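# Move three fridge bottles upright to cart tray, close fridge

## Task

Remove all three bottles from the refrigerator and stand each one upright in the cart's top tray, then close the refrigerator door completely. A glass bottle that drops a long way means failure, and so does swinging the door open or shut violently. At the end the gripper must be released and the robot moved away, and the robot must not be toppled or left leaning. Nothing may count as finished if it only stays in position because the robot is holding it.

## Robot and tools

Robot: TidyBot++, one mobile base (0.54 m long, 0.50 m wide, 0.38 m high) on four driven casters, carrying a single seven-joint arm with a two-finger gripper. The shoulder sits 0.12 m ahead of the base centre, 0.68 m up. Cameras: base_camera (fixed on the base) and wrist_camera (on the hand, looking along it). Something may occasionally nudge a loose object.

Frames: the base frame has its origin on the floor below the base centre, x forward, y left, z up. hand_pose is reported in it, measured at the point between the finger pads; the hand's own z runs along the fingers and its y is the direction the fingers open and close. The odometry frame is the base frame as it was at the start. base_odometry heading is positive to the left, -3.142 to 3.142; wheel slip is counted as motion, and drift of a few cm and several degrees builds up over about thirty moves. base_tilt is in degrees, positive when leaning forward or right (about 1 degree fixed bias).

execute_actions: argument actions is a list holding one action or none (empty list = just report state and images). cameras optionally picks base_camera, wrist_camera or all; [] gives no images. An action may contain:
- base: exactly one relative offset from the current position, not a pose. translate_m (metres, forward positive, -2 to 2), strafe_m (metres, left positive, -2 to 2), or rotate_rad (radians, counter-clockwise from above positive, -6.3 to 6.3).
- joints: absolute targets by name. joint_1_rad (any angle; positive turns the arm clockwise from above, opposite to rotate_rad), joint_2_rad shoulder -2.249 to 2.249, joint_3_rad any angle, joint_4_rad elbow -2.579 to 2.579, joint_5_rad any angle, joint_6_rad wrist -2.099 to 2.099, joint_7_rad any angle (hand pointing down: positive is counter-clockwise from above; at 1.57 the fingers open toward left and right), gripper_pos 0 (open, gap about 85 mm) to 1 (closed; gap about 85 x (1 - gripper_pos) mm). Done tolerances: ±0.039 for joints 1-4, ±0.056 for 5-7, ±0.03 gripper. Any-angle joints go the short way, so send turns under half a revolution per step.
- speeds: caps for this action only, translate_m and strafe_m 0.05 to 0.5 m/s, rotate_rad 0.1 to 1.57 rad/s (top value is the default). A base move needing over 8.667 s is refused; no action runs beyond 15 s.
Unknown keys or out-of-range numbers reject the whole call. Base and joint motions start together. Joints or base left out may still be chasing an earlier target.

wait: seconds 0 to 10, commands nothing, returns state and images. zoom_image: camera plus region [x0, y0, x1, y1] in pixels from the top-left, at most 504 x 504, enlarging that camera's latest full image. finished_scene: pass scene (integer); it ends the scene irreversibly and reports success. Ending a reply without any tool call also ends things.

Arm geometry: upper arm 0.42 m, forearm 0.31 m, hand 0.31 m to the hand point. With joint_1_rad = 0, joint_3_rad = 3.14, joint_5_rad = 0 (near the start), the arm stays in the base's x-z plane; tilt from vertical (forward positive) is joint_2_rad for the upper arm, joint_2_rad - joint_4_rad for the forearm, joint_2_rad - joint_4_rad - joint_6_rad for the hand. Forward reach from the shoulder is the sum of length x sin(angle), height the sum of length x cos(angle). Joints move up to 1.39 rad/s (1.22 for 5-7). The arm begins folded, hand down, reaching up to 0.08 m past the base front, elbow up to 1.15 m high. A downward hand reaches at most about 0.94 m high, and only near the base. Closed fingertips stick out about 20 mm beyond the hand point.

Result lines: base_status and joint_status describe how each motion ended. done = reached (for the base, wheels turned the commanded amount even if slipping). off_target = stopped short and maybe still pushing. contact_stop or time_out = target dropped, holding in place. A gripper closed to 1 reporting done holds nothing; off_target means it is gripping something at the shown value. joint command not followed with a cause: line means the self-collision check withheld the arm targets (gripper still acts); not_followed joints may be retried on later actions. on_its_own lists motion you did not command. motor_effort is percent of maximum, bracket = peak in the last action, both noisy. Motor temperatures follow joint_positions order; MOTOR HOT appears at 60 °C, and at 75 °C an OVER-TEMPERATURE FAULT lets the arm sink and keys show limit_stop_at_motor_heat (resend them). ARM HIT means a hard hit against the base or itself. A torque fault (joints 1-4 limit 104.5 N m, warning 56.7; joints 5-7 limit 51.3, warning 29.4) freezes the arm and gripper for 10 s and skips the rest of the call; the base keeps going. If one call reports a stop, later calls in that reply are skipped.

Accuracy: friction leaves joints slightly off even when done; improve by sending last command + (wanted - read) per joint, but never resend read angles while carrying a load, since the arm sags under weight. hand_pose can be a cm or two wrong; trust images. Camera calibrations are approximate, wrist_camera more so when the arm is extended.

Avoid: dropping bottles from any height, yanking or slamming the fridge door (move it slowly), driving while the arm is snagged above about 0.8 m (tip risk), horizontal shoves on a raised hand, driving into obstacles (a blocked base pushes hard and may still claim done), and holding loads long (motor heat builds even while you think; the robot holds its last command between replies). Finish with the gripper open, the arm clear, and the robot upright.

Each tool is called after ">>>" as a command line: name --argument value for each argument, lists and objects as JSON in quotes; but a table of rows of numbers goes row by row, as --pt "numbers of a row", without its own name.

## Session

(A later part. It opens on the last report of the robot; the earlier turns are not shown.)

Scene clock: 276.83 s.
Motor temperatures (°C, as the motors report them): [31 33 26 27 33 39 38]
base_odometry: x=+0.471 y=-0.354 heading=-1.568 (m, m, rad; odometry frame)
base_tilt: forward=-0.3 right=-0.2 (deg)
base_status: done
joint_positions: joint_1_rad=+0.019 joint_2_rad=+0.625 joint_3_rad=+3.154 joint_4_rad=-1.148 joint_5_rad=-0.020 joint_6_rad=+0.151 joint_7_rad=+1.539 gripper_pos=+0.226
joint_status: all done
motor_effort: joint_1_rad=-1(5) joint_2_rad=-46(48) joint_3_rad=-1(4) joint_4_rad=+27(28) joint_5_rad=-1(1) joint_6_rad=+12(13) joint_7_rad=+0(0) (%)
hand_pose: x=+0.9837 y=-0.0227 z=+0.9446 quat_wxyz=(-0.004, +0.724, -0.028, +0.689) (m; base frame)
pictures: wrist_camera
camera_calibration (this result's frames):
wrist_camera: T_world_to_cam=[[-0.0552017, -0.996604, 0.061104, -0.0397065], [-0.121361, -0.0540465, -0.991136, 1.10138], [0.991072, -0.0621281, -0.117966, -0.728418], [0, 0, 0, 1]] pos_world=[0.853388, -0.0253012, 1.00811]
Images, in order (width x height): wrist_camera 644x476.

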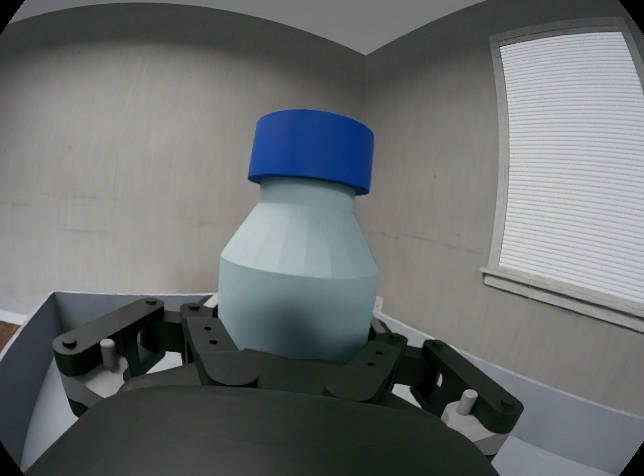

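Lower gradually.

>>> execute_actions --actions '[{"joints":{"joint_2_rad":0.7,"joint_4_rad":-1.2,"joint_6_rad":0.35}}]' --cameras '["wrist_camera"]'

Scene clock: 282.20 s.
Motor temperatures (°C, as the motors report them): [31 33 26 27 33 39 38]
base_odometry: x=+0.471 y=-0.354 heading=-1.568 (m, m, rad; odometry frame)
base_tilt: forward=-0.3 right=-0.2 (deg)
base_status: not commanded
joint_positions: joint_1_rad=+0.019 joint_2_rad=+0.733 joint_3_rad=+3.154 joint_4_rad=-1.207 joint_5_rad=-0.020 joint_6_rad=+0.301 joint_7_rad=+1.539 gripper_pos=+0.226
joint_status: all done
motor_effort: joint_1_rad=-1(0) joint_2_rad=-48(52) joint_3_rad=-1(1) joint_4_rad=+27(27) joint_5_rad=-1(1) joint_6_rad=+12(13) joint_7_rad=+0(0) (%)
hand_pose: x=+1.0041 y=-0.0239 z=+0.8600 quat_wxyz=(-0.002, +0.730, -0.028, +0.683) (m; base frame)
pictures: wrist_camera
camera_calibration (this result's frames):
wrist_camera: T_world_to_cam=[[-0.0562121, -0.996399, 0.0634819, -0.0356054], [-0.139175, -0.0551418, -0.988731, 1.03576], [0.988671, -0.0644138, -0.135574, -0.74109], [0, 0, 0, 1]] pos_world=[0.874845, -0.0260997, 0.925879]
Images, in order (width x height): wrist_camera 644x476.

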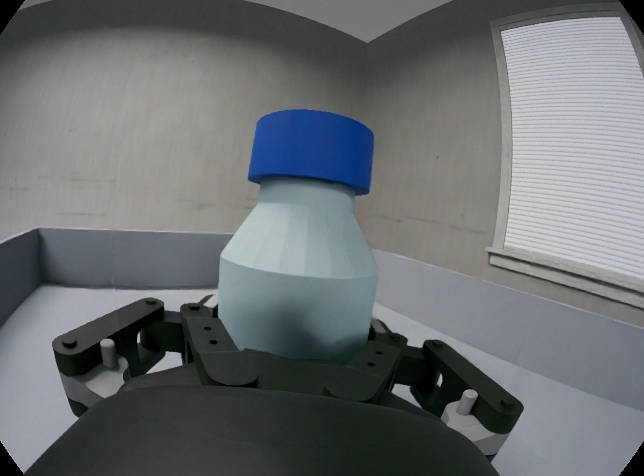

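>>> execute_actions --actions '[{"joints":{"joint_2_rad":0.74,"joint_6_rad":0.47}}]' --cameras '["wrist_camera"]'

Scene clock: 291.13 s.
Motor temperatures (°C, as the motors report them): [31 34 26 27 33 39 38]
base_odometry: x=+0.471 y=-0.354 heading=-1.568 (m, m, rad; odometry frame)
base_tilt: forward=-0.3 right=-0.2 (deg)
base_status: not commanded
joint_positions: joint_1_rad=+0.019 joint_2_rad=+0.763 joint_3_rad=+3.154 joint_4_rad=-1.207 joint_5_rad=-0.020 joint_6_rad=+0.424 joint_7_rad=+1.539 gripper_pos=+0.226
joint_status: all done
motor_effort: joint_1_rad=-1(1) joint_2_rad=-48(49) joint_3_rad=-1(1) joint_4_rad=+26(27) joint_5_rad=-2(1) joint_6_rad=+12(12) joint_7_rad=+0(1) (%)
hand_pose: x=+1.0104 y=-0.0244 z=+0.8715 quat_wxyz=(-0.002, +0.698, -0.027, +0.716) (m; base frame)
pictures: wrist_camera
camera_calibration (this result's frames):
wrist_camera: T_world_to_cam=[[-0.0632332, -0.996089, 0.0617185, -0.0278458], [-0.0470294, -0.0587994, -0.997161, 0.962115], [0.99689, -0.0659562, -0.0431274, -0.834761], [0, 0, 0, 1]] pos_world=[0.875652, -0.0262228, 0.925101]
Images, in order (width x height): wrist_camera 644x476.

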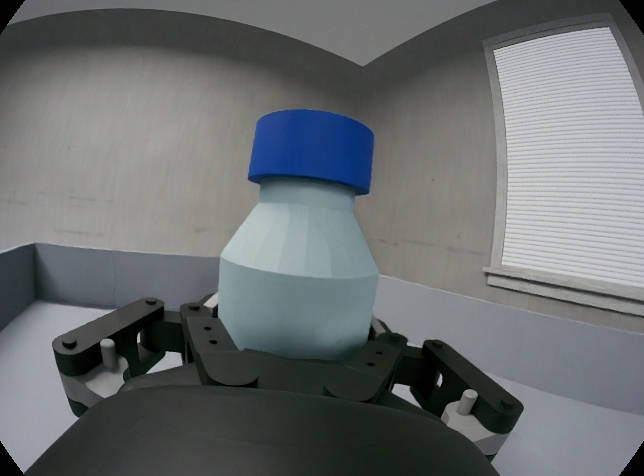

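Lower a little more.

>>> execute_actions --actions '[{"joints":{"joint_2_rad":0.8,"joint_6_rad":0.53}}]' --cameras '[]'

Scene clock: 298.87 s.
Motor temperatures (°C, as the motors report them): [31 34 26 27 33 39 38]
base_odometry: x=+0.471 y=-0.354 heading=-1.568 (m, m, rad; odometry frame)
base_tilt: forward=-0.3 right=-0.2 (deg)
base_status: not commanded
joint_positions: joint_1_rad=+0.018 joint_2_rad=+0.779 joint_3_rad=+3.154 joint_4_rad=-1.206 joint_5_rad=-0.020 joint_6_rad=+0.478 joint_7_rad=+1.539 gripper_pos=+0.226
joint_status: all done
motor_effort: joint_1_rad=+0(2) joint_2_rad=-43(49) joint_3_rad=-1(1) joint_4_rad=+22(26) joint_5_rad=-1(1) joint_6_rad=+12(14) joint_7_rad=+0(0) (%)
hand_pose: x=+1.0128 y=-0.0238 z=+0.8743 quat_wxyz=(-0.002, +0.684, -0.026, +0.729) (m; base frame)
pictures: none
No camera images: the call's "cameras" was empty. Leave "cameras" out to get every camera's image.

Efforts dropped slightly: contact. Release.

>>> execute_actions --actions '[{"joints":{"gripper_pos":0}}]' --cameras '[]'

>>> execute_actions --actions '[{"base":{"translate_m":-0.25}}]' --cameras '["wrist_camera"]'

Scene clock: 307.23 s.
Motor temperatures (°C, as the motors report them): [31 34 26 27 33 39 38]
base_odometry: x=+0.471 y=-0.354 heading=-1.568 (m, m, rad; odometry frame)
base_tilt: forward=-0.3 right=-0.2 (deg)
base_status: not commanded
joint_positions: joint_1_rad=+0.018 joint_2_rad=+0.780 joint_3_rad=+3.154 joint_4_rad=-1.206 joint_5_rad=-0.020 joint_6_rad=+0.499 joint_7_rad=+1.539 gripper_pos=+0.000
joint_status: all done
motor_effort: joint_1_rad=-1(1) joint_2_rad=-39(43) joint_3_rad=-1(0) joint_4_rad=+19(22) joint_5_rad=-1(2) joint_6_rad=+8(12) joint_7_rad=+0(0) (%)
hand_pose: x=+1.0124 y=-0.0235 z=+0.8806 quat_wxyz=(-0.002, +0.676, -0.026, +0.736) (m; base frame)
pictures: none
No camera images: the call's "cameras" was empty. Leave "cameras" out to get every camera's image.

Scene clock: 309.00 s.
Motor temperatures (°C, as the motors report them): [31 34 26 27 33 39 38]
base_odometry: x=+0.470 y=-0.104 heading=-1.568 (m, m, rad; odometry frame)
base_tilt: forward=-0.3 right=-0.1 (deg)
base_status: done
joint_positions: joint_1_rad=+0.009 joint_2_rad=+0.769 joint_3_rad=+3.150 joint_4_rad=-1.183 joint_5_rad=-0.020 joint_6_rad=+0.522 joint_7_rad=+1.539 gripper_pos=+0.000
joint_status: not commanded
motor_effort: joint_1_rad=+1(2) joint_2_rad=-37(40) joint_3_rad=+0(1) joint_4_rad=+18(21) joint_5_rad=-2(1) joint_6_rad=+5(9) joint_7_rad=+1(1) (%)
hand_pose: x=+1.0117 y=-0.0136 z=+0.9107 quat_wxyz=(-0.008, +0.655, -0.023, +0.755) (m; base frame)
pictures: wrist_camera
camera_calibration (this result's frames):
wrist_camera: T_world_to_cam=[[-0.0578476, -0.996817, 0.0548545, -0.0186344], [0.0689651, -0.0588054, -0.995884, 0.883354], [0.99594, -0.0538265, 0.0721473, -0.93749], [0, 0, 0, 1]] pos_world=[0.871685, -0.0170909, 0.948378]
Images, in order (width x height): wrist_camera 644x476.

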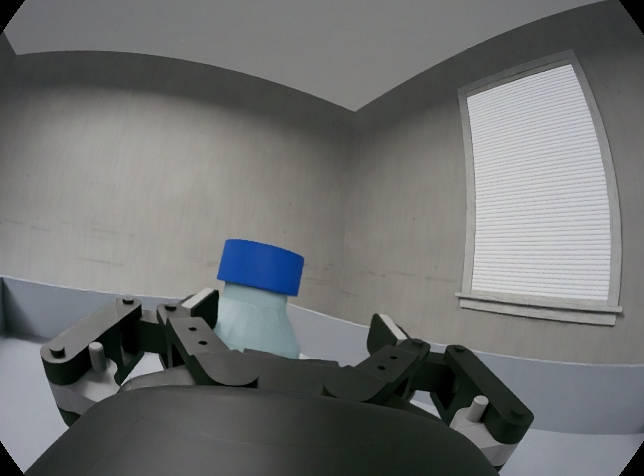

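>>> execute_actions --actions '[{"joints":{"joint_2_rad":0.0,"joint_4_rad":-1.9,"joint_6_rad":0.3}}]' --cameras '[]'

>>> execute_actions --actions '[{"base":{"rotate_rad":1.568}}]' --cameras '[]'

>>> execute_actions --actions '[{"base":{"strafe_m":0.58},"joints":{"joint_2_rad":1.2,"joint_4_rad":-1.3,"joint_6_rad":0.93}}]' --cameras '[]'

>>> execute_actions --actions '[{"base":{"translate_m":0.6}}]' --cameras '["wrist_camera"]'

Scene clock: 319.60 s.
Motor temperatures (°C, as the motors report them): [31 34 26 27 33 39 38]
base_odometry: x=+0.470 y=-0.104 heading=-1.568 (m, m, rad; odometry frame)
base_tilt: forward=-0.3 right=-0.2 (deg)
base_status: not commanded
joint_positions: joint_1_rad=+0.009 joint_2_rad=+0.005 joint_3_rad=+3.150 joint_4_rad=-1.876 joint_5_rad=-0.020 joint_6_rad=+0.331 joint_7_rad=+1.539 gripper_pos=+0.000
joint_status: all done
motor_effort: joint_1_rad=+0(3) joint_2_rad=-20(45) joint_3_rad=-1(0) joint_4_rad=+22(23) joint_5_rad=+0(2) joint_6_rad=+9(9) joint_7_rad=+0(1) (%)
hand_pose: x=+0.7317 y=-0.0111 z=+1.0134 quat_wxyz=(-0.010, +0.699, -0.026, +0.715) (m; base frame)
pictures: none
No camera images: the call's "cameras" was empty. Leave "cameras" out to get every camera's image.

Scene clock: 321.97 s.
Motor temperatures (°C, as the motors report them): [31 34 26 27 33 39 38]
base_odometry: x=+0.470 y=-0.104 heading=+0.000 (m, m, rad; odometry frame)
base_tilt: forward=-0.3 right=-0.2 (deg)
base_status: done
joint_positions: joint_1_rad=+0.003 joint_2_rad=+0.005 joint_3_rad=+3.140 joint_4_rad=-1.876 joint_5_rad=-0.020 joint_6_rad=+0.331 joint_7_rad=+1.539 gripper_pos=+0.000
joint_status: not commanded
motor_effort: joint_1_rad=+0(2) joint_2_rad=-20(23) joint_3_rad=-1(2) joint_4_rad=+22(22) joint_5_rad=-2(0) joint_6_rad=+8(9) joint_7_rad=+1(0) (%)
hand_pose: x=+0.7317 y=-0.0013 z=+1.0131 quat_wxyz=(-0.015, +0.699, -0.020, +0.714) (m; base frame)
pictures: none
No camera images: the call's "cameras" was empty. Leave "cameras" out to get every camera's image.

Scene clock: 324.50 s.
Motor temperatures (°C, as the motors report them): [31 34 26 27 33 39 38]
base_odometry: x=+0.469 y=+0.476 heading=+0.001 (m, m, rad; odometry frame)
base_tilt: forward=-0.3 right=-0.2 (deg)
base_status: done
joint_positions: joint_1_rad=+0.002 joint_2_rad=+1.199 joint_3_rad=+3.140 joint_4_rad=-1.329 joint_5_rad=-0.020 joint_6_rad=+0.897 joint_7_rad=+1.539 gripper_pos=+0.000
joint_status: all done
motor_effort: joint_1_rad=+0(3) joint_2_rad=-45(48) joint_3_rad=-1(4) joint_4_rad=+15(22) joint_5_rad=-1(1) joint_6_rad=+8(10) joint_7_rad=+0(0) (%)
hand_pose: x=+1.0028 y=-0.0046 z=+0.5593 quat_wxyz=(-0.010, +0.727, -0.023, +0.686) (m; base frame)
pictures: none
No camera images: the call's "cameras" was empty. Leave "cameras" out to get every camera's image.

Scene clock: 327.07 s.
Motor temperatures (°C, as the motors report them): [31 34 26 27 33 39 38]
base_odometry: x=+1.070 y=+0.477 heading=+0.001 (m, m, rad; odometry frame)
base_tilt: forward=-0.3 right=-0.1 (deg)
base_status: done
joint_positions: joint_1_rad=+0.002 joint_2_rad=+1.199 joint_3_rad=+3.140 joint_4_rad=-1.323 joint_5_rad=-0.020 joint_6_rad=+0.899 joint_7_rad=+1.539 gripper_pos=+0.000
joint_status: not commanded
motor_effort: joint_1_rad=-1(3) joint_2_rad=-46(47) joint_3_rad=-2(3) joint_4_rad=+16(17) joint_5_rad=+0(1) joint_6_rad=+8(9) joint_7_rad=+0(0) (%)
hand_pose: x=+1.0044 y=-0.0046 z=+0.5626 quat_wxyz=(-0.010, +0.725, -0.022, +0.688) (m; base frame)
pictures: wrist_camera
camera_calibration (this result's frames):
wrist_camera: T_world_to_cam=[[-0.0397804, -0.997406, 0.0599845, -0.0120133], [-0.122355, -0.0547179, -0.990977, 0.727197], [0.991689, -0.0467608, -0.119861, -0.792328], [0, 0, 0, 1]] pos_world=[0.874241, -0.00924136, 0.626387]
Images, in order (width x height): wrist_camera 644x476.

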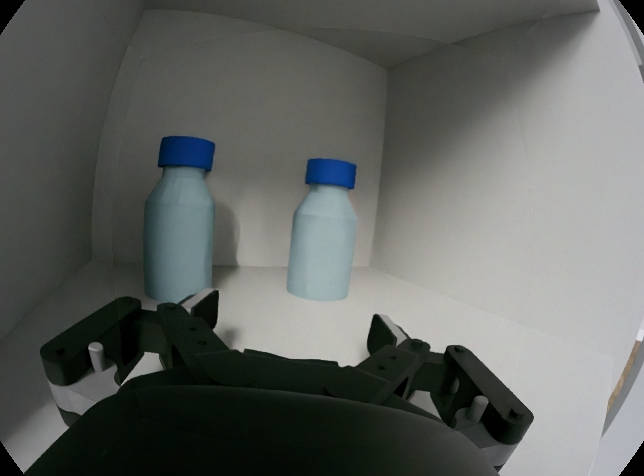

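>>> execute_actions --actions '[{"base":{"strafe_m":-0.025},"joints":{"joint_6_rad":0.99}}]' --cameras '[]'

>>> execute_actions --actions '[{"base":{"translate_m":0.15},"speeds":{"translate_m":0.12}}]' --cameras '["wrist_camera"]'

Scene clock: 335.73 s.
Motor temperatures (°C, as the motors report them): [31 35 26 27 33 39 38]
base_odometry: x=+1.070 y=+0.452 heading=+0.002 (m, m, rad; odometry frame)
base_tilt: forward=-0.3 right=-0.2 (deg)
base_status: done
joint_positions: joint_1_rad=+0.006 joint_2_rad=+1.198 joint_3_rad=+3.140 joint_4_rad=-1.322 joint_5_rad=-0.020 joint_6_rad=+0.965 joint_7_rad=+1.539 gripper_pos=+0.000
joint_status: all done
motor_effort: joint_1_rad=-1(3) joint_2_rad=-46(48) joint_3_rad=-2(3) joint_4_rad=+16(17) joint_5_rad=-1(0) joint_6_rad=+9(10) joint_7_rad=+0(0) (%)
hand_pose: x=+1.0050 y=-0.0087 z=+0.5839 quat_wxyz=(-0.008, +0.702, -0.024, +0.712) (m; base frame)
pictures: none
No camera images: the call's "cameras" was empty. Leave "cameras" out to get every camera's image.

Scene clock: 337.60 s.
Motor temperatures (°C, as the motors report them): [31 35 26 27 33 39 38]
base_odometry: x=+1.220 y=+0.452 heading=+0.001 (m, m, rad; odometry frame)
base_tilt: forward=-0.3 right=-0.2 (deg)
base_status: done
joint_positions: joint_1_rad=+0.006 joint_2_rad=+1.198 joint_3_rad=+3.140 joint_4_rad=-1.322 joint_5_rad=-0.020 joint_6_rad=+0.965 joint_7_rad=+1.539 gripper_pos=+0.000
joint_status: not commanded
motor_effort: joint_1_rad=-1(3) joint_2_rad=-46(48) joint_3_rad=-2(2) joint_4_rad=+16(17) joint_5_rad=-1(2) joint_6_rad=+8(9) joint_7_rad=+0(1) (%)
hand_pose: x=+1.0051 y=-0.0086 z=+0.5841 quat_wxyz=(-0.008, +0.701, -0.024, +0.712) (m; base frame)
pictures: wrist_camera
camera_calibration (this result's frames):
wrist_camera: T_world_to_cam=[[-0.0488706, -0.997102, 0.0583013, -0.00718705], [-0.0557809, -0.0555553, -0.996896, 0.684853], [0.997246, -0.051971, -0.0529042, -0.835392], [0, 0, 0, 1]] pos_world=[0.870942, -0.0125352, 0.638951]
Images, in order (width x height): wrist_camera 644x476.

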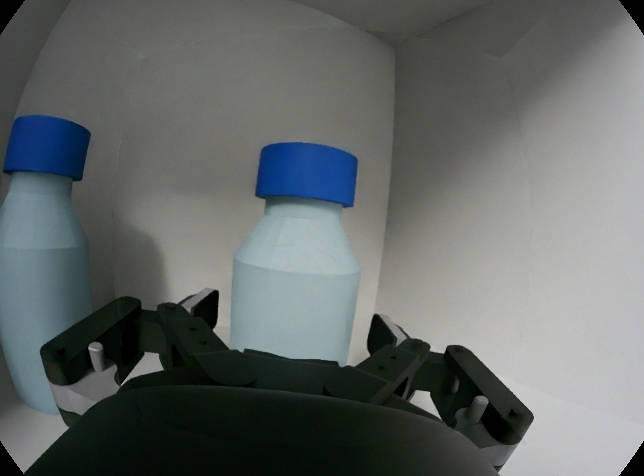

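>>> execute_actions --actions '[{"base":{"translate_m":0.05},"speeds":{"translate_m":0.1}}]' --cameras '[]'

>>> execute_actions --actions '[{"joints":{"gripper_pos":1}}]' --cameras '[]'

Scene clock: 343.80 s.
Motor temperatures (°C, as the motors report them): [31 35 26 27 33 39 38]
base_odometry: x=+1.270 y=+0.452 heading=+0.001 (m, m, rad; odometry frame)
base_tilt: forward=-0.3 right=-0.2 (deg)
base_status: done
joint_positions: joint_1_rad=+0.006 joint_2_rad=+1.198 joint_3_rad=+3.140 joint_4_rad=-1.322 joint_5_rad=-0.020 joint_6_rad=+0.965 joint_7_rad=+1.539 gripper_pos=+0.000
joint_status: not commanded
motor_effort: joint_1_rad=-1(5) joint_2_rad=-45(47) joint_3_rad=-2(3) joint_4_rad=+16(17) joint_5_rad=-2(0) joint_6_rad=+8(9) joint_7_rad=+1(0) (%)
hand_pose: x=+1.0052 y=-0.0086 z=+0.5841 quat_wxyz=(-0.008, +0.701, -0.024, +0.712) (m; base frame)
pictures: none
No camera images: the call's "cameras" was empty. Leave "cameras" out to get every camera's image.

Scene clock: 344.90 s.
Motor temperatures (°C, as the motors report them): [31 35 26 27 33 39 38]
base_odometry: x=+1.270 y=+0.452 heading=+0.001 (m, m, rad; odometry frame)
base_tilt: forward=-0.3 right=-0.2 (deg)
base_status: not commanded
joint_positions: joint_1_rad=+0.006 joint_2_rad=+1.198 joint_3_rad=+3.140 joint_4_rad=-1.322 joint_5_rad=-0.020 joint_6_rad=+0.965 joint_7_rad=+1.539 gripper_pos=+0.223
joint_status: gripper_pos off_target (ended at +0.223, target +1.000)
motor_effort: joint_1_rad=+0(0) joint_2_rad=-45(46) joint_3_rad=-2(1) joint_4_rad=+16(16) joint_5_rad=-1(2) joint_6_rad=+8(9) joint_7_rad=-1(1) (%)
hand_pose: x=+1.0052 y=-0.0086 z=+0.5841 quat_wxyz=(-0.008, +0.701, -0.024, +0.712) (m; base frame)
pictures: none
No camera images: the call's "cameras" was empty. Leave "cameras" out to get every camera's image.

>>> execute_actions --actions '[{"joints":{"joint_2_rad":1.12,"joint_6_rad":0.9}}]' --cameras '[]'

>>> execute_actions --actions '[{"base":{"translate_m":-0.8}}]' --cameras '[]'

>>> execute_actions --actions '[{"base":{"rotate_rad":-1.57},"joints":{"joint_2_rad":0.55,"joint_4_rad":-1.1,"joint_6_rad":0.15}}]' --cameras '[]'

>>> execute_actions --actions '[{"base":{"translate_m":0.66}}]' --cameras '["wrist_camera"]'

Scene clock: 368.13 s.
Motor temperatures (°C, as the motors report them): [31 36 26 27 33 39 38]
base_odometry: x=+1.270 y=+0.452 heading=+0.001 (m, m, rad; odometry frame)
base_tilt: forward=-0.3 right=-0.2 (deg)
base_status: not commanded
joint_positions: joint_1_rad=+0.006 joint_2_rad=+1.161 joint_3_rad=+3.140 joint_4_rad=-1.322 joint_5_rad=-0.020 joint_6_rad=+0.904 joint_7_rad=+1.539 gripper_pos=+0.223
joint_status: joint_2_rad off_target (ended at +1.161, target +1.120); the others done
motor_effort: joint_1_rad=+0(0) joint_2_rad=-52(52) joint_3_rad=-2(2) joint_4_rad=+20(20) joint_5_rad=-1(2) joint_6_rad=+12(13) joint_7_rad=+0(1) (%)
hand_pose: x=+1.0086 y=-0.0084 z=+0.5983 quat_wxyz=(-0.009, +0.710, -0.024, +0.704) (m; base frame)
pictures: none
No camera images: the call's "cameras" was empty. Leave "cameras" out to get every camera's image.

Scene clock: 371.23 s.
Motor temperatures (°C, as the motors report them): [31 36 26 27 33 39 38]
base_odometry: x=+0.470 y=+0.451 heading=+0.001 (m, m, rad; odometry frame)
base_tilt: forward=-0.3 right=-0.2 (deg)
base_status: done
joint_positions: joint_1_rad=+0.006 joint_2_rad=+1.161 joint_3_rad=+3.140 joint_4_rad=-1.322 joint_5_rad=-0.020 joint_6_rad=+0.904 joint_7_rad=+1.539 gripper_pos=+0.223
joint_status: not commanded
motor_effort: joint_1_rad=-1(6) joint_2_rad=-52(53) joint_3_rad=-2(3) joint_4_rad=+20(21) joint_5_rad=+0(2) joint_6_rad=+12(13) joint_7_rad=+1(0) (%)
hand_pose: x=+1.0087 y=-0.0076 z=+0.5988 quat_wxyz=(-0.009, +0.709, -0.023, +0.704) (m; base frame)
pictures: none
No camera images: the call's "cameras" was empty. Leave "cameras" out to get every camera's image.

Scene clock: 373.93 s.
Motor temperatures (°C, as the motors report them): [31 36 26 27 33 39 38]
base_odometry: x=+0.470 y=+0.451 heading=-1.569 (m, m, rad; odometry frame)
base_tilt: forward=-0.3 right=-0.2 (deg)
base_status: done
joint_positions: joint_1_rad=+0.013 joint_2_rad=+0.583 joint_3_rad=+3.152 joint_4_rad=-1.138 joint_5_rad=-0.020 joint_6_rad=+0.156 joint_7_rad=+1.539 gripper_pos=+0.223
joint_status: all done
motor_effort: joint_1_rad=-1(11) joint_2_rad=-45(58) joint_3_rad=-1(7) joint_4_rad=+27(28) joint_5_rad=-1(3) joint_6_rad=+12(13) joint_7_rad=+0(0) (%)
hand_pose: x=+0.9726 y=-0.0165 z=+0.9881 quat_wxyz=(-0.007, +0.704, -0.025, +0.709) (m; base frame)
pictures: none
No camera images: the call's "cameras" was empty. Leave "cameras" out to get every camera's image.

Scene clock: 376.63 s.
Motor temperatures (°C, as the motors report them): [31 36 26 28 33 39 38]
base_odometry: x=+0.470 y=-0.209 heading=-1.569 (m, m, rad; odometry frame)
base_tilt: forward=-0.3 right=-0.2 (deg)
base_status: done
joint_positions: joint_1_rad=+0.013 joint_2_rad=+0.584 joint_3_rad=+3.152 joint_4_rad=-1.138 joint_5_rad=-0.020 joint_6_rad=+0.154 joint_7_rad=+1.539 gripper_pos=+0.223
joint_status: not commanded
motor_effort: joint_1_rad=-1(1) joint_2_rad=-45(48) joint_3_rad=-1(2) joint_4_rad=+28(29) joint_5_rad=-1(2) joint_6_rad=+12(13) joint_7_rad=+0(0) (%)
hand_pose: x=+0.9729 y=-0.0165 z=+0.9867 quat_wxyz=(-0.007, +0.705, -0.025, +0.708) (m; base frame)
pictures: wrist_camera
camera_calibration (this result's frames):
wrist_camera: T_world_to_cam=[[-0.0508719, -0.997017, 0.0580473, -0.0378461], [-0.067779, -0.0545419, -0.996208, 1.09503], [0.996403, -0.0546134, -0.0648022, -0.76979], [0, 0, 0, 1]] pos_world=[0.839315, -0.0200493, 1.04319]
Images, in order (width x height): wrist_camera 644x476.

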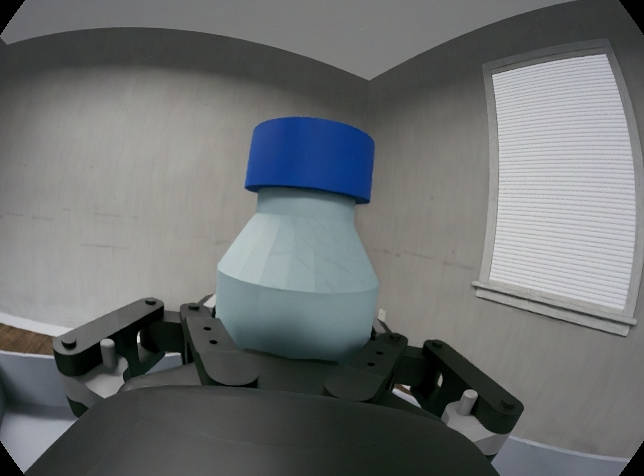

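>>> execute_actions --actions '[{"joints":{"joint_2_rad":0.73,"joint_4_rad":-1.2,"joint_6_rad":0.42}}]' --cameras '["wrist_camera"]'

Scene clock: 382.67 s.
Motor temperatures (°C, as the motors report them): [31 36 26 28 33 39 38]
base_odometry: x=+0.470 y=-0.209 heading=-1.569 (m, m, rad; odometry frame)
base_tilt: forward=-0.3 right=-0.1 (deg)
base_status: not commanded
joint_positions: joint_1_rad=+0.013 joint_2_rad=+0.714 joint_3_rad=+3.152 joint_4_rad=-1.171 joint_5_rad=-0.020 joint_6_rad=+0.394 joint_7_rad=+1.539 gripper_pos=+0.223
joint_status: all done
motor_effort: joint_1_rad=-1(0) joint_2_rad=-41(47) joint_3_rad=-1(1) joint_4_rad=+21(27) joint_5_rad=-1(0) joint_6_rad=+8(12) joint_7_rad=+0(1) (%)
hand_pose: x=+1.0038 y=-0.0179 z=+0.9269 quat_wxyz=(-0.006, +0.678, -0.024, +0.735) (m; base frame)
pictures: wrist_camera
camera_calibration (this result's frames):
wrist_camera: T_world_to_cam=[[-0.0585853, -0.996616, 0.0576589, -0.0261368], [0.00788455, -0.0582182, -0.998273, 0.963371], [0.998251, -0.0580295, 0.0112686, -0.877003], [0, 0, 0, 1]] pos_world=[0.866342, -0.0208546, 0.973097]
Images, in order (width x height): wrist_camera 644x476.

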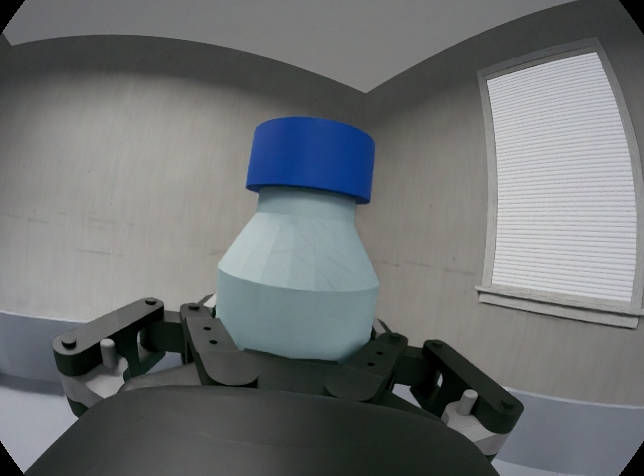

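>>> execute_actions --actions '[{"joints":{"joint_2_rad":0.55,"joint_4_rad":-1.1,"joint_6_rad":0.15}}]' --cameras '[]'

>>> execute_actions --actions '[{"base":{"strafe_m":0.14}}]' --cameras '[]'

>>> execute_actions --actions '[{"base":{"translate_m":0.13}}]' --cameras '[]'

>>> execute_actions --actions '[{"joints":{"joint_2_rad":0.73,"joint_4_rad":-1.2,"joint_6_rad":0.42}}]' --cameras '["wrist_camera"]'

Scene clock: 406.17 s.
Motor temperatures (°C, as the motors report them): [31 36 26 28 33 39 38]
base_odometry: x=+0.470 y=-0.209 heading=-1.569 (m, m, rad; odometry frame)
base_tilt: forward=-0.2 right=-0.2 (deg)
base_status: not commanded
joint_positions: joint_1_rad=+0.013 joint_2_rad=+0.579 joint_3_rad=+3.152 joint_4_rad=-1.145 joint_5_rad=-0.020 joint_6_rad=+0.155 joint_7_rad=+1.539 gripper_pos=+0.223
joint_status: joint_4_rad off_target (ended at -1.145, target -1.100); the others done
motor_effort: joint_1_rad=-1(0) joint_2_rad=-45(49) joint_3_rad=-1(2) joint_4_rad=+27(29) joint_5_rad=-1(1) joint_6_rad=+12(13) joint_7_rad=+0(0) (%)
hand_pose: x=+0.9711 y=-0.0165 z=+0.9866 quat_wxyz=(-0.007, +0.706, -0.025, +0.708) (m; base frame)
pictures: none
No camera images: the call's "cameras" was empty. Leave "cameras" out to get every camera's image.

Scene clock: 407.60 s.
Motor temperatures (°C, as the motors report them): [31 36 26 28 33 39 38]
base_odometry: x=+0.611 y=-0.209 heading=-1.569 (m, m, rad; odometry frame)
base_tilt: forward=-0.3 right=-0.2 (deg)
base_status: done
joint_positions: joint_1_rad=-0.002 joint_2_rad=+0.579 joint_3_rad=+3.146 joint_4_rad=-1.145 joint_5_rad=-0.020 joint_6_rad=+0.155 joint_7_rad=+1.539 gripper_pos=+0.223
joint_status: not commanded
motor_effort: joint_1_rad=-1(6) joint_2_rad=-45(45) joint_3_rad=-1(4) joint_4_rad=+28(28) joint_5_rad=-1(1) joint_6_rad=+12(12) joint_7_rad=+0(1) (%)
hand_pose: x=+0.9712 y=+0.0002 z=+0.9865 quat_wxyz=(-0.016, +0.706, -0.019, +0.707) (m; base frame)
pictures: none
No camera images: the call's "cameras" was empty. Leave "cameras" out to get every camera's image.

Scene clock: 409.00 s.
Motor temperatures (°C, as the motors report them): [31 36 26 28 33 39 38]
base_odometry: x=+0.611 y=-0.339 heading=-1.569 (m, m, rad; odometry frame)
base_tilt: forward=-0.2 right=-0.2 (deg)
base_status: done
joint_positions: joint_1_rad=-0.002 joint_2_rad=+0.586 joint_3_rad=+3.146 joint_4_rad=-1.145 joint_5_rad=-0.020 joint_6_rad=+0.153 joint_7_rad=+1.539 gripper_pos=+0.223
joint_status: not commanded
motor_effort: joint_1_rad=-1(3) joint_2_rad=-45(48) joint_3_rad=-1(3) joint_4_rad=+27(29) joint_5_rad=-1(1) joint_6_rad=+12(13) joint_7_rad=+0(0) (%)
hand_pose: x=+0.9733 y=+0.0002 z=+0.9805 quat_wxyz=(-0.016, +0.709, -0.019, +0.705) (m; base frame)
pictures: none
No camera images: the call's "cameras" was empty. Leave "cameras" out to get every camera's image.

Scene clock: 410.13 s.
Motor temperatures (°C, as the motors report them): [31 36 26 28 33 39 38]
base_odometry: x=+0.611 y=-0.339 heading=-1.569 (m, m, rad; odometry frame)
base_tilt: forward=-0.3 right=-0.1 (deg)
base_status: not commanded
joint_positions: joint_1_rad=-0.003 joint_2_rad=+0.713 joint_3_rad=+3.146 joint_4_rad=-1.173 joint_5_rad=-0.018 joint_6_rad=+0.393 joint_7_rad=+1.539 gripper_pos=+0.223
joint_status: all done
motor_effort: joint_1_rad=-1(3) joint_2_rad=-40(47) joint_3_rad=-1(3) joint_4_rad=+21(28) joint_5_rad=-1(3) joint_6_rad=+8(12) joint_7_rad=+0(2) (%)
hand_pose: x=+1.0035 y=-0.0008 z=+0.9265 quat_wxyz=(-0.014, +0.679, -0.018, +0.734) (m; base frame)
pictures: wrist_camera
camera_calibration (this result's frames):
wrist_camera: T_world_to_cam=[[-0.0378496, -0.997756, 0.0552318, -0.0276024], [0.00702817, -0.0555358, -0.998432, 0.964974], [0.999259, -0.0374021, 0.00911441, -0.874707], [0, 0, 0, 1]] pos_world=[0.866232, -0.00666572, 0.972958]
Images, in order (width x height): wrist_camera 644x476.

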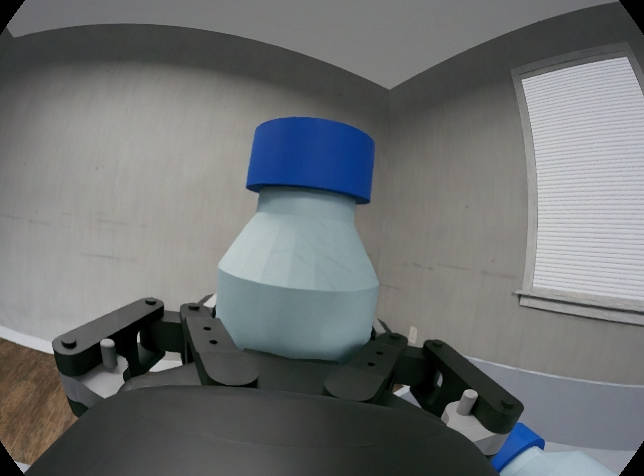

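>>> execute_actions --actions '[{"base":{"translate_m":-0.25},"joints":{"joint_2_rad":0.2,"joint_4_rad":-0.9,"joint_6_rad":0.0}}]' --cameras '[]'

>>> execute_actions --actions '[{"joints":{"joint_6_rad":-1.6}}]'

Scene clock: 436.43 s.
Motor temperatures (°C, as the motors report them): [31 37 26 28 33 39 38]
base_odometry: x=+0.610 y=-0.089 heading=-1.568 (m, m, rad; odometry frame)
base_tilt: forward=-0.2 right=-0.2 (deg)
base_status: done
joint_positions: joint_1_rad=-0.003 joint_2_rad=+0.229 joint_3_rad=+3.146 joint_4_rad=-0.916 joint_5_rad=-0.018 joint_6_rad=+0.002 joint_7_rad=+1.539 gripper_pos=+0.224
joint_status: all done
motor_effort: joint_1_rad=+0(7) joint_2_rad=-32(57) joint_3_rad=-1(4) joint_4_rad=+25(33) joint_5_rad=-1(0) joint_6_rad=+11(15) joint_7_rad=+0(1) (%)
hand_pose: x=+0.7840 y=+0.0010 z=+1.3508 quat_wxyz=(-0.020, +0.541, -0.014, +0.841) (m; base frame)
pictures: none
No camera images: the call's "cameras" was empty. Leave "cameras" out to get every camera's image.

Scene clock: 438.23 s.
Motor temperatures (°C, as the motors report them): [31 37 26 28 33 39 38]
base_odometry: x=+0.610 y=-0.089 heading=-1.568 (m, m, rad; odometry frame)
base_tilt: forward=-0.3 right=-0.2 (deg)
base_status: not commanded
joint_positions: joint_1_rad=-0.003 joint_2_rad=+0.224 joint_3_rad=+3.146 joint_4_rad=-0.916 joint_5_rad=-0.018 joint_6_rad=-1.606 joint_7_rad=+1.539 gripper_pos=+0.224
joint_status: all done
motor_effort: joint_1_rad=-1(0) joint_2_rad=-27(33) joint_3_rad=-1(1) joint_4_rad=+21(26) joint_5_rad=-2(2) joint_6_rad=+5(13) joint_7_rad=+0(1) (%)
hand_pose: x=+0.6180 y=+0.0066 z=+0.9362 quat_wxyz=(-0.011, +0.980, -0.014, +0.196) (m; base frame)
pictures: base_camera, wrist_camera
camera_calibration (this result's frames):
wrist_camera: T_world_to_cam=[[0.0628634, -0.997374, 0.0359622, -0.0795576], [-0.944704, -0.0710864, -0.320126, 0.931047], [0.321842, -0.0138494, -0.946692, 0.823984], [0, 0, 0, 1]] pos_world=[0.619372, -0.00175219, 1.08097]
Images, in order (width x height): base_camera 644x364, wrist_camera 644x476.

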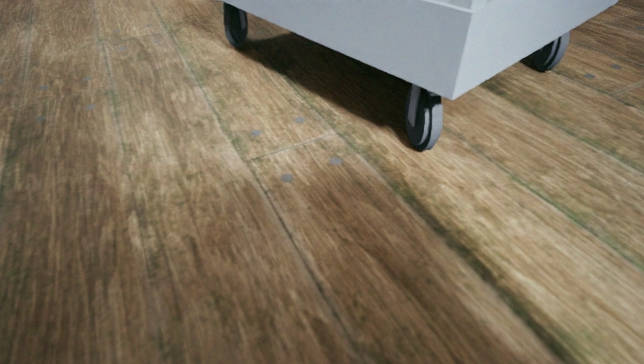

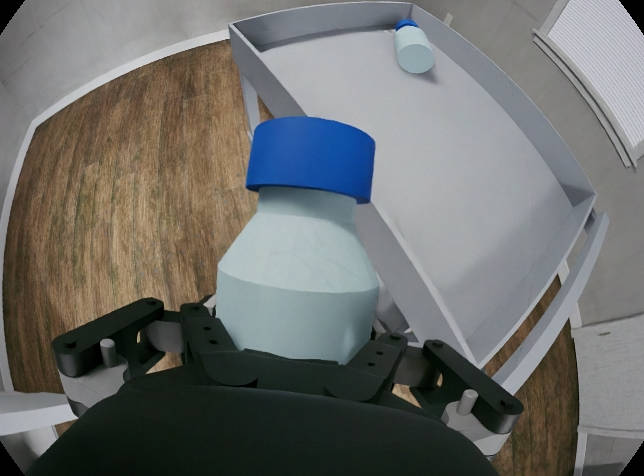

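>>> execute_actions --actions '[{"base":{"strafe_m":-0.525},"joints":{"joint_2_rad":0.0,"joint_4_rad":-1.9,"joint_6_rad":0.3}}]' --cameras '[]'

>>> execute_actions --actions '[{"base":{"translate_m":0.145}}]' --cameras '[]'

>>> execute_actions --actions '[{"base":{"rotate_rad":0.59}}]' --cameras '[]'

>>> execute_actions --actions '[{"joints":{"joint_2_rad":0.55,"joint_4_rad":-1.1,"joint_6_rad":0.15}}]'

Scene clock: 491.97 s.
Motor temperatures (°C, as the motors report them): [31 35 26 28 33 39 38]
base_odometry: x=+0.085 y=-0.090 heading=-1.568 (m, m, rad; odometry frame)
base_tilt: forward=-0.3 right=-0.2 (deg)
base_status: done
joint_positions: joint_1_rad=-0.003 joint_2_rad=+0.032 joint_3_rad=+3.145 joint_4_rad=-1.899 joint_5_rad=-0.019 joint_6_rad=+0.247 joint_7_rad=+1.539 gripper_pos=+0.224
joint_status: all done
motor_effort: joint_1_rad=-1(4) joint_2_rad=-25(28) joint_3_rad=-1(3) joint_4_rad=+26(26) joint_5_rad=-1(4) joint_6_rad=+12(12) joint_7_rad=+0(1) (%)
hand_pose: x=+0.7358 y=-0.0005 z=+0.9566 quat_wxyz=(-0.015, +0.746, -0.020, +0.666) (m; base frame)
pictures: none
No camera images: the call's "cameras" was empty. Leave "cameras" out to get every camera's image.

Scene clock: 493.40 s.
Motor temperatures (°C, as the motors report them): [31 35 26 28 33 39 38]
base_odometry: x=+0.085 y=-0.236 heading=-1.569 (m, m, rad; odometry frame)
base_tilt: forward=-0.2 right=-0.2 (deg)
base_status: done
joint_positions: joint_1_rad=-0.003 joint_2_rad=+0.029 joint_3_rad=+3.145 joint_4_rad=-1.901 joint_5_rad=-0.019 joint_6_rad=+0.248 joint_7_rad=+1.539 gripper_pos=+0.224
joint_status: not commanded
motor_effort: joint_1_rad=-1(1) joint_2_rad=-25(28) joint_3_rad=-1(1) joint_4_rad=+26(27) joint_5_rad=-1(0) joint_6_rad=+12(13) joint_7_rad=+0(0) (%)
hand_pose: x=+0.7350 y=-0.0006 z=+0.9568 quat_wxyz=(-0.015, +0.745, -0.020, +0.666) (m; base frame)
pictures: none
No camera images: the call's "cameras" was empty. Leave "cameras" out to get every camera's image.

Scene clock: 495.00 s.
Motor temperatures (°C, as the motors report them): [31 35 26 28 33 39 38]
base_odometry: x=+0.085 y=-0.236 heading=-0.979 (m, m, rad; odometry frame)
base_tilt: forward=-0.3 right=-0.2 (deg)
base_status: done
joint_positions: joint_1_rad=-0.006 joint_2_rad=+0.029 joint_3_rad=+3.134 joint_4_rad=-1.901 joint_5_rad=-0.019 joint_6_rad=+0.248 joint_7_rad=+1.539 gripper_pos=+0.224
joint_status: not commanded
motor_effort: joint_1_rad=+0(5) joint_2_rad=-25(26) joint_3_rad=-1(5) joint_4_rad=+26(27) joint_5_rad=-1(1) joint_6_rad=+12(12) joint_7_rad=+1(0) (%)
hand_pose: x=+0.7348 y=+0.0085 z=+0.9569 quat_wxyz=(-0.020, +0.745, -0.015, +0.666) (m; base frame)
pictures: none
No camera images: the call's "cameras" was empty. Leave "cameras" out to get every camera's image.

Scene clock: 497.07 s.
Motor temperatures (°C, as the motors report them): [31 35 26 28 33 39 38]
base_odometry: x=+0.085 y=-0.236 heading=-0.979 (m, m, rad; odometry frame)
base_tilt: forward=-0.3 right=-0.2 (deg)
base_status: not commanded
joint_positions: joint_1_rad=-0.006 joint_2_rad=+0.582 joint_3_rad=+3.134 joint_4_rad=-1.155 joint_5_rad=-0.019 joint_6_rad=+0.156 joint_7_rad=+1.539 gripper_pos=+0.224
joint_status: joint_4_rad off_target (ended at -1.155, target -1.100); the others done
motor_effort: joint_1_rad=-1(1) joint_2_rad=-45(47) joint_3_rad=-1(1) joint_4_rad=+27(28) joint_5_rad=-1(1) joint_6_rad=+12(12) joint_7_rad=+0(0) (%)
hand_pose: x=+0.9715 y=+0.0100 z=+0.9777 quat_wxyz=(-0.023, +0.711, -0.016, +0.703) (m; base frame)
pictures: base_camera, wrist_camera
camera_calibration (this result's frames):
wrist_camera: T_world_to_cam=[[-0.0154923, -0.998641, 0.0497689, -0.0372333], [-0.080052, -0.0483763, -0.995616, 1.0987], [0.99667, -0.0194085, -0.0791938, -0.754125], [0, 0, 0, 1]] pos_world=[0.83899, 0.00133173, 1.03601]
Images, in order (width x height): base_camera 644x364, wrist_camera 644x476.

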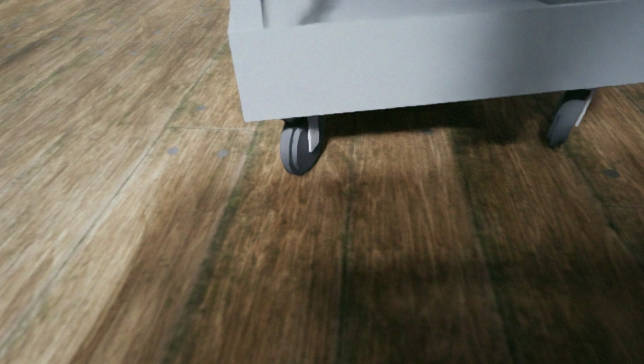

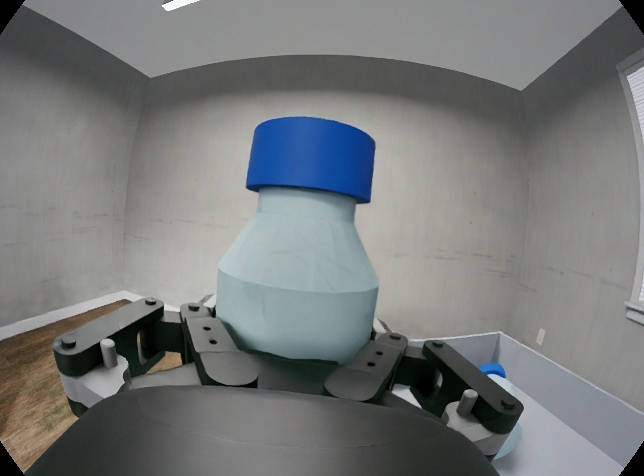

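>>> execute_actions --actions '[{"base":{"translate_m":-0.08},"joints":{"joint_2_rad":0.73,"joint_4_rad":-1.2,"joint_6_rad":0.42}}]' --cameras '["wrist_camera"]'

Scene clock: 510.87 s.
Motor temperatures (°C, as the motors report them): [31 36 26 28 33 39 38]
base_odometry: x=+0.041 y=-0.169 heading=-0.978 (m, m, rad; odometry frame)
base_tilt: forward=-0.3 right=-0.2 (deg)
base_status: done
joint_positions: joint_1_rad=-0.006 joint_2_rad=+0.728 joint_3_rad=+3.134 joint_4_rad=-1.194 joint_5_rad=-0.012 joint_6_rad=+0.369 joint_7_rad=+1.539 gripper_pos=+0.224
joint_status: all done
motor_effort: joint_1_rad=-1(5) joint_2_rad=-45(49) joint_3_rad=-2(4) joint_4_rad=+24(28) joint_5_rad=-1(6) joint_6_rad=+12(19) joint_7_rad=+0(0) (%)
hand_pose: x=+1.0053 y=+0.0094 z=+0.8932 quat_wxyz=(-0.020, +0.701, -0.014, +0.713) (m; base frame)
pictures: wrist_camera
camera_calibration (this result's frames):
wrist_camera: T_world_to_cam=[[-0.0195473, -0.998288, 0.0551237, -0.0338636], [-0.0521045, -0.0540422, -0.997178, 0.990564], [0.99845, -0.0223644, -0.050959, -0.821467], [0, 0, 0, 1]] pos_world=[0.871145, 0.00135502, 0.947775]
Images, in order (width x height): wrist_camera 644x476.

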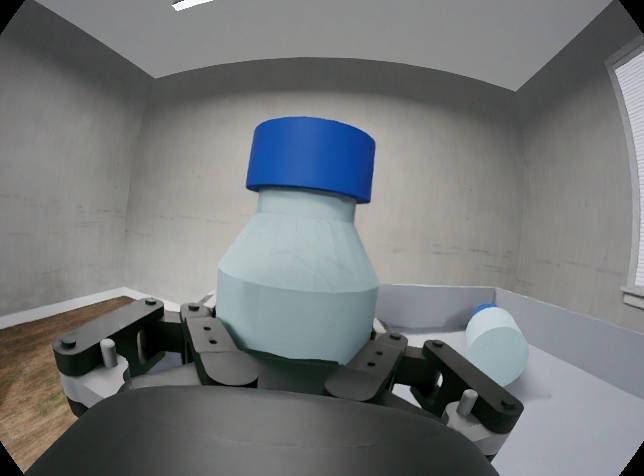

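>>> execute_actions --actions '[{"joints":{"joint_2_rad":0.79,"joint_6_rad":0.48}}]' --cameras '[]'

Scene clock: 518.17 s.
Motor temperatures (°C, as the motors report them): [31 36 26 28 33 39 38]
base_odometry: x=+0.041 y=-0.169 heading=-0.978 (m, m, rad; odometry frame)
base_tilt: forward=-0.3 right=-0.2 (deg)
base_status: not commanded
joint_positions: joint_1_rad=-0.006 joint_2_rad=+0.730 joint_3_rad=+3.134 joint_4_rad=-1.193 joint_5_rad=-0.012 joint_6_rad=+0.427 joint_7_rad=+1.539 gripper_pos=+0.224
joint_status: joint_2_rad off_target (ended at +0.730, target +0.790); the others done
motor_effort: joint_1_rad=+0(0) joint_2_rad=-32(42) joint_3_rad=-2(2) joint_4_rad=+17(23) joint_5_rad=-2(2) joint_6_rad=+12(13) joint_7_rad=+0(0) (%)
hand_pose: x=+1.0049 y=+0.0091 z=+0.9101 quat_wxyz=(-0.020, +0.680, -0.014, +0.733) (m; base frame)
pictures: none
No camera images: the call's "cameras" was empty. Leave "cameras" out to get every camera's image.

>>> execute_actions --actions '[{"joints":{"joint_2_rad":0.72,"joint_6_rad":0.36}}]' --cameras '[]'

>>> execute_actions --actions '[{"joints":{"gripper_pos":0}}]' --cameras '["wrist_camera"]'

Scene clock: 530.53 s.
Motor temperatures (°C, as the motors report them): [31 36 26 28 33 39 38]
base_odometry: x=+0.041 y=-0.169 heading=-0.978 (m, m, rad; odometry frame)
base_tilt: forward=-0.3 right=-0.2 (deg)
base_status: not commanded
joint_positions: joint_1_rad=-0.006 joint_2_rad=+0.729 joint_3_rad=+3.134 joint_4_rad=-1.193 joint_5_rad=-0.012 joint_6_rad=+0.361 joint_7_rad=+1.539 gripper_pos=+0.224
joint_status: all done
motor_effort: joint_1_rad=-1(0) joint_2_rad=-42(41) joint_3_rad=-2(2) joint_4_rad=+22(22) joint_5_rad=-2(3) joint_6_rad=+12(13) joint_7_rad=+0(0) (%)
hand_pose: x=+1.0056 y=+0.0094 z=+0.8904 quat_wxyz=(-0.020, +0.704, -0.014, +0.710) (m; base frame)
pictures: none
No camera images: the call's "cameras" was empty. Leave "cameras" out to get every camera's image.

Scene clock: 531.63 s.
Motor temperatures (°C, as the motors report them): [31 36 26 28 33 39 38]
base_odometry: x=+0.041 y=-0.169 heading=-0.978 (m, m, rad; odometry frame)
base_tilt: forward=-0.3 right=-0.2 (deg)
base_status: not commanded
joint_positions: joint_1_rad=-0.006 joint_2_rad=+0.727 joint_3_rad=+3.134 joint_4_rad=-1.193 joint_5_rad=-0.012 joint_6_rad=+0.361 joint_7_rad=+1.539 gripper_pos=+0.000
joint_status: all done
motor_effort: joint_1_rad=-1(3) joint_2_rad=-42(43) joint_3_rad=-1(3) joint_4_rad=+22(23) joint_5_rad=-1(2) joint_6_rad=+9(12) joint_7_rad=+0(0) (%)
hand_pose: x=+1.0051 y=+0.0094 z=+0.8922 quat_wxyz=(-0.020, +0.703, -0.014, +0.711) (m; base frame)
pictures: wrist_camera
camera_calibration (this result's frames):
wrist_camera: T_world_to_cam=[[-0.0191034, -0.998288, 0.0552827, -0.0343705], [-0.05799, -0.0540934, -0.996851, 0.995214], [0.998134, -0.0222491, -0.0568574, -0.815762], [0, 0, 0, 1]] pos_world=[0.871296, 0.00137288, 0.947597]
Images, in order (width x height): wrist_camera 644x476.

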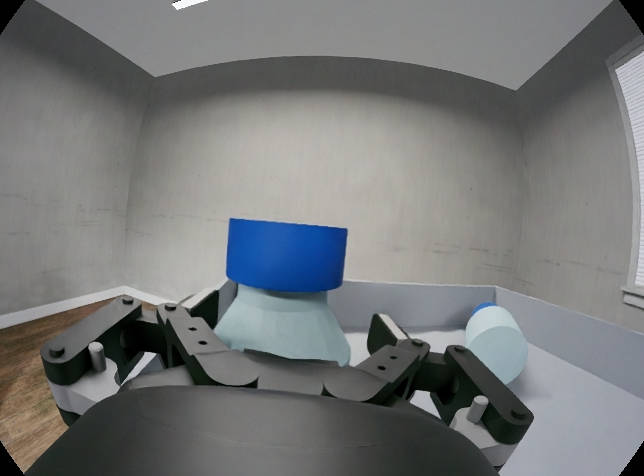

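>>> execute_actions --actions '[{"base":{"translate_m":-0.2},"speeds":{"translate_m":0.2}}]' --cameras '[]'

>>> execute_actions --actions '[{"joints":{"joint_2_rad":0.55,"joint_4_rad":-0.9,"joint_6_rad":-0.5}}]' --cameras '["wrist_camera"]'

Scene clock: 543.47 s.
Motor temperatures (°C, as the motors report them): [31 36 26 28 33 39 38]
base_odometry: x=-0.071 y=-0.003 heading=-0.977 (m, m, rad; odometry frame)
base_tilt: forward=-0.3 right=-0.1 (deg)
base_status: done
joint_positions: joint_1_rad=-0.006 joint_2_rad=+0.709 joint_3_rad=+3.134 joint_4_rad=-1.186 joint_5_rad=-0.011 joint_6_rad=+0.360 joint_7_rad=+1.539 gripper_pos=+0.000
joint_status: not commanded
motor_effort: joint_1_rad=-1(5) joint_2_rad=-40(46) joint_3_rad=-1(4) joint_4_rad=+21(23) joint_5_rad=-1(3) joint_6_rad=+8(11) joint_7_rad=+0(0) (%)
hand_pose: x=+1.0019 y=+0.0092 z=+0.9122 quat_wxyz=(-0.020, +0.694, -0.014, +0.719) (m; base frame)
pictures: none
No camera images: the call's "cameras" was empty. Leave "cameras" out to get every camera's image.

Scene clock: 545.27 s.
Motor temperatures (°C, as the motors report them): [31 36 26 28 33 39 38]
base_odometry: x=-0.071 y=-0.003 heading=-0.977 (m, m, rad; odometry frame)
base_tilt: forward=-0.3 right=-0.2 (deg)
base_status: not commanded
joint_positions: joint_1_rad=-0.006 joint_2_rad=+0.547 joint_3_rad=+3.134 joint_4_rad=-0.917 joint_5_rad=-0.011 joint_6_rad=-0.470 joint_7_rad=+1.539 gripper_pos=+0.000
joint_status: all done
motor_effort: joint_1_rad=-1(1) joint_2_rad=-38(46) joint_3_rad=-1(2) joint_4_rad=+22(25) joint_5_rad=-1(1) joint_6_rad=+8(10) joint_7_rad=+0(0) (%)
hand_pose: x=+0.9412 y=+0.0120 z=+0.9645 quat_wxyz=(-0.019, +0.823, -0.012, +0.568) (m; base frame)
pictures: wrist_camera
camera_calibration (this result's frames):
wrist_camera: T_world_to_cam=[[0.0149317, -0.998007, 0.0613078, -0.0748477], [-0.417398, -0.0619382, -0.90661, 1.31509], [0.908601, -0.0120525, -0.417491, -0.315808], [0, 0, 0, 1]] pos_world=[0.836976, 0.00294932, 1.06501]
Images, in order (width x height): wrist_camera 644x476.

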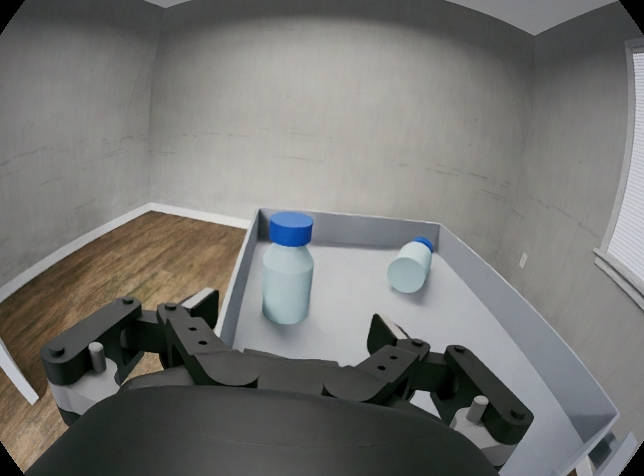

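>>> execute_actions --actions '[{"base":{"strafe_m":-0.165},"joints":{"joint_2_rad":0.1,"joint_4_rad":-1.3,"joint_6_rad":-0.95}}]' --cameras '[]'

>>> execute_actions --actions '[{"base":{"translate_m":0.45},"speeds":{"translate_m":0.25}}]'

Scene clock: 607.47 s.
Motor temperatures (°C, as the motors report them): [31 36 26 28 33 39 38]
base_odometry: x=-0.208 y=-0.096 heading=-0.978 (m, m, rad; odometry frame)
base_tilt: forward=-0.3 right=-0.2 (deg)
base_status: done
joint_positions: joint_1_rad=+0.000 joint_2_rad=+0.098 joint_3_rad=+3.135 joint_4_rad=-1.272 joint_5_rad=-0.011 joint_6_rad=-0.921 joint_7_rad=+1.539 gripper_pos=+0.000
joint_status: all done
motor_effort: joint_1_rad=+0(5) joint_2_rad=-22(40) joint_3_rad=+0(3) joint_4_rad=+21(23) joint_5_rad=-2(2) joint_6_rad=+6(8) joint_7_rad=+1(1) (%)
hand_pose: x=+0.7020 y=+0.0076 z=+0.9583 quat_wxyz=(-0.014, +0.911, -0.013, +0.413) (m; base frame)
pictures: none
No camera images: the call's "cameras" was empty. Leave "cameras" out to get every camera's image.

Scene clock: 610.13 s.
Motor temperatures (°C, as the motors report them): [31 36 26 28 33 39 38]
base_odometry: x=+0.043 y=-0.469 heading=-0.978 (m, m, rad; odometry frame)
base_tilt: forward=-0.3 right=-0.2 (deg)
base_status: done
joint_positions: joint_1_rad=+0.000 joint_2_rad=+0.102 joint_3_rad=+3.135 joint_4_rad=-1.274 joint_5_rad=-0.011 joint_6_rad=-0.922 joint_7_rad=+1.539 gripper_pos=+0.000
joint_status: not commanded
motor_effort: joint_1_rad=-1(1) joint_2_rad=-23(25) joint_3_rad=-1(1) joint_4_rad=+21(22) joint_5_rad=-1(1) joint_6_rad=+6(7) joint_7_rad=+1(0) (%)
hand_pose: x=+0.7028 y=+0.0076 z=+0.9542 quat_wxyz=(-0.014, +0.912, -0.013, +0.409) (m; base frame)
pictures: base_camera, wrist_camera
camera_calibration (this result's frames):
wrist_camera: T_world_to_cam=[[0.0369569, -0.997552, 0.05937, -0.0886733], [-0.713261, -0.0679426, -0.697597, 1.21444], [0.699923, -0.0165653, -0.714026, 0.32607], [0, 0, 0, 1]] pos_world=[0.641264, -0.000542651, 1.08528]
Images, in order (width x height): base_camera 644x364, wrist_camera 644x476.

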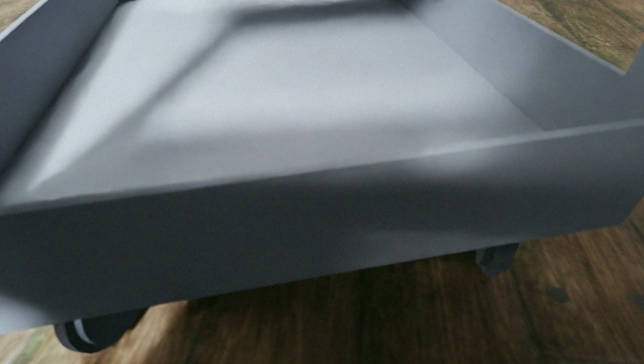

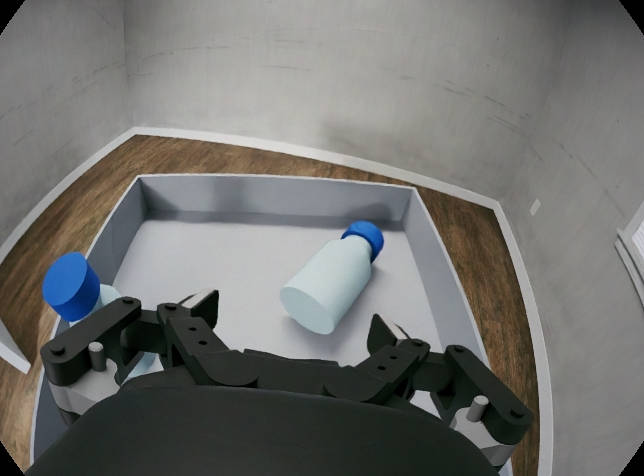

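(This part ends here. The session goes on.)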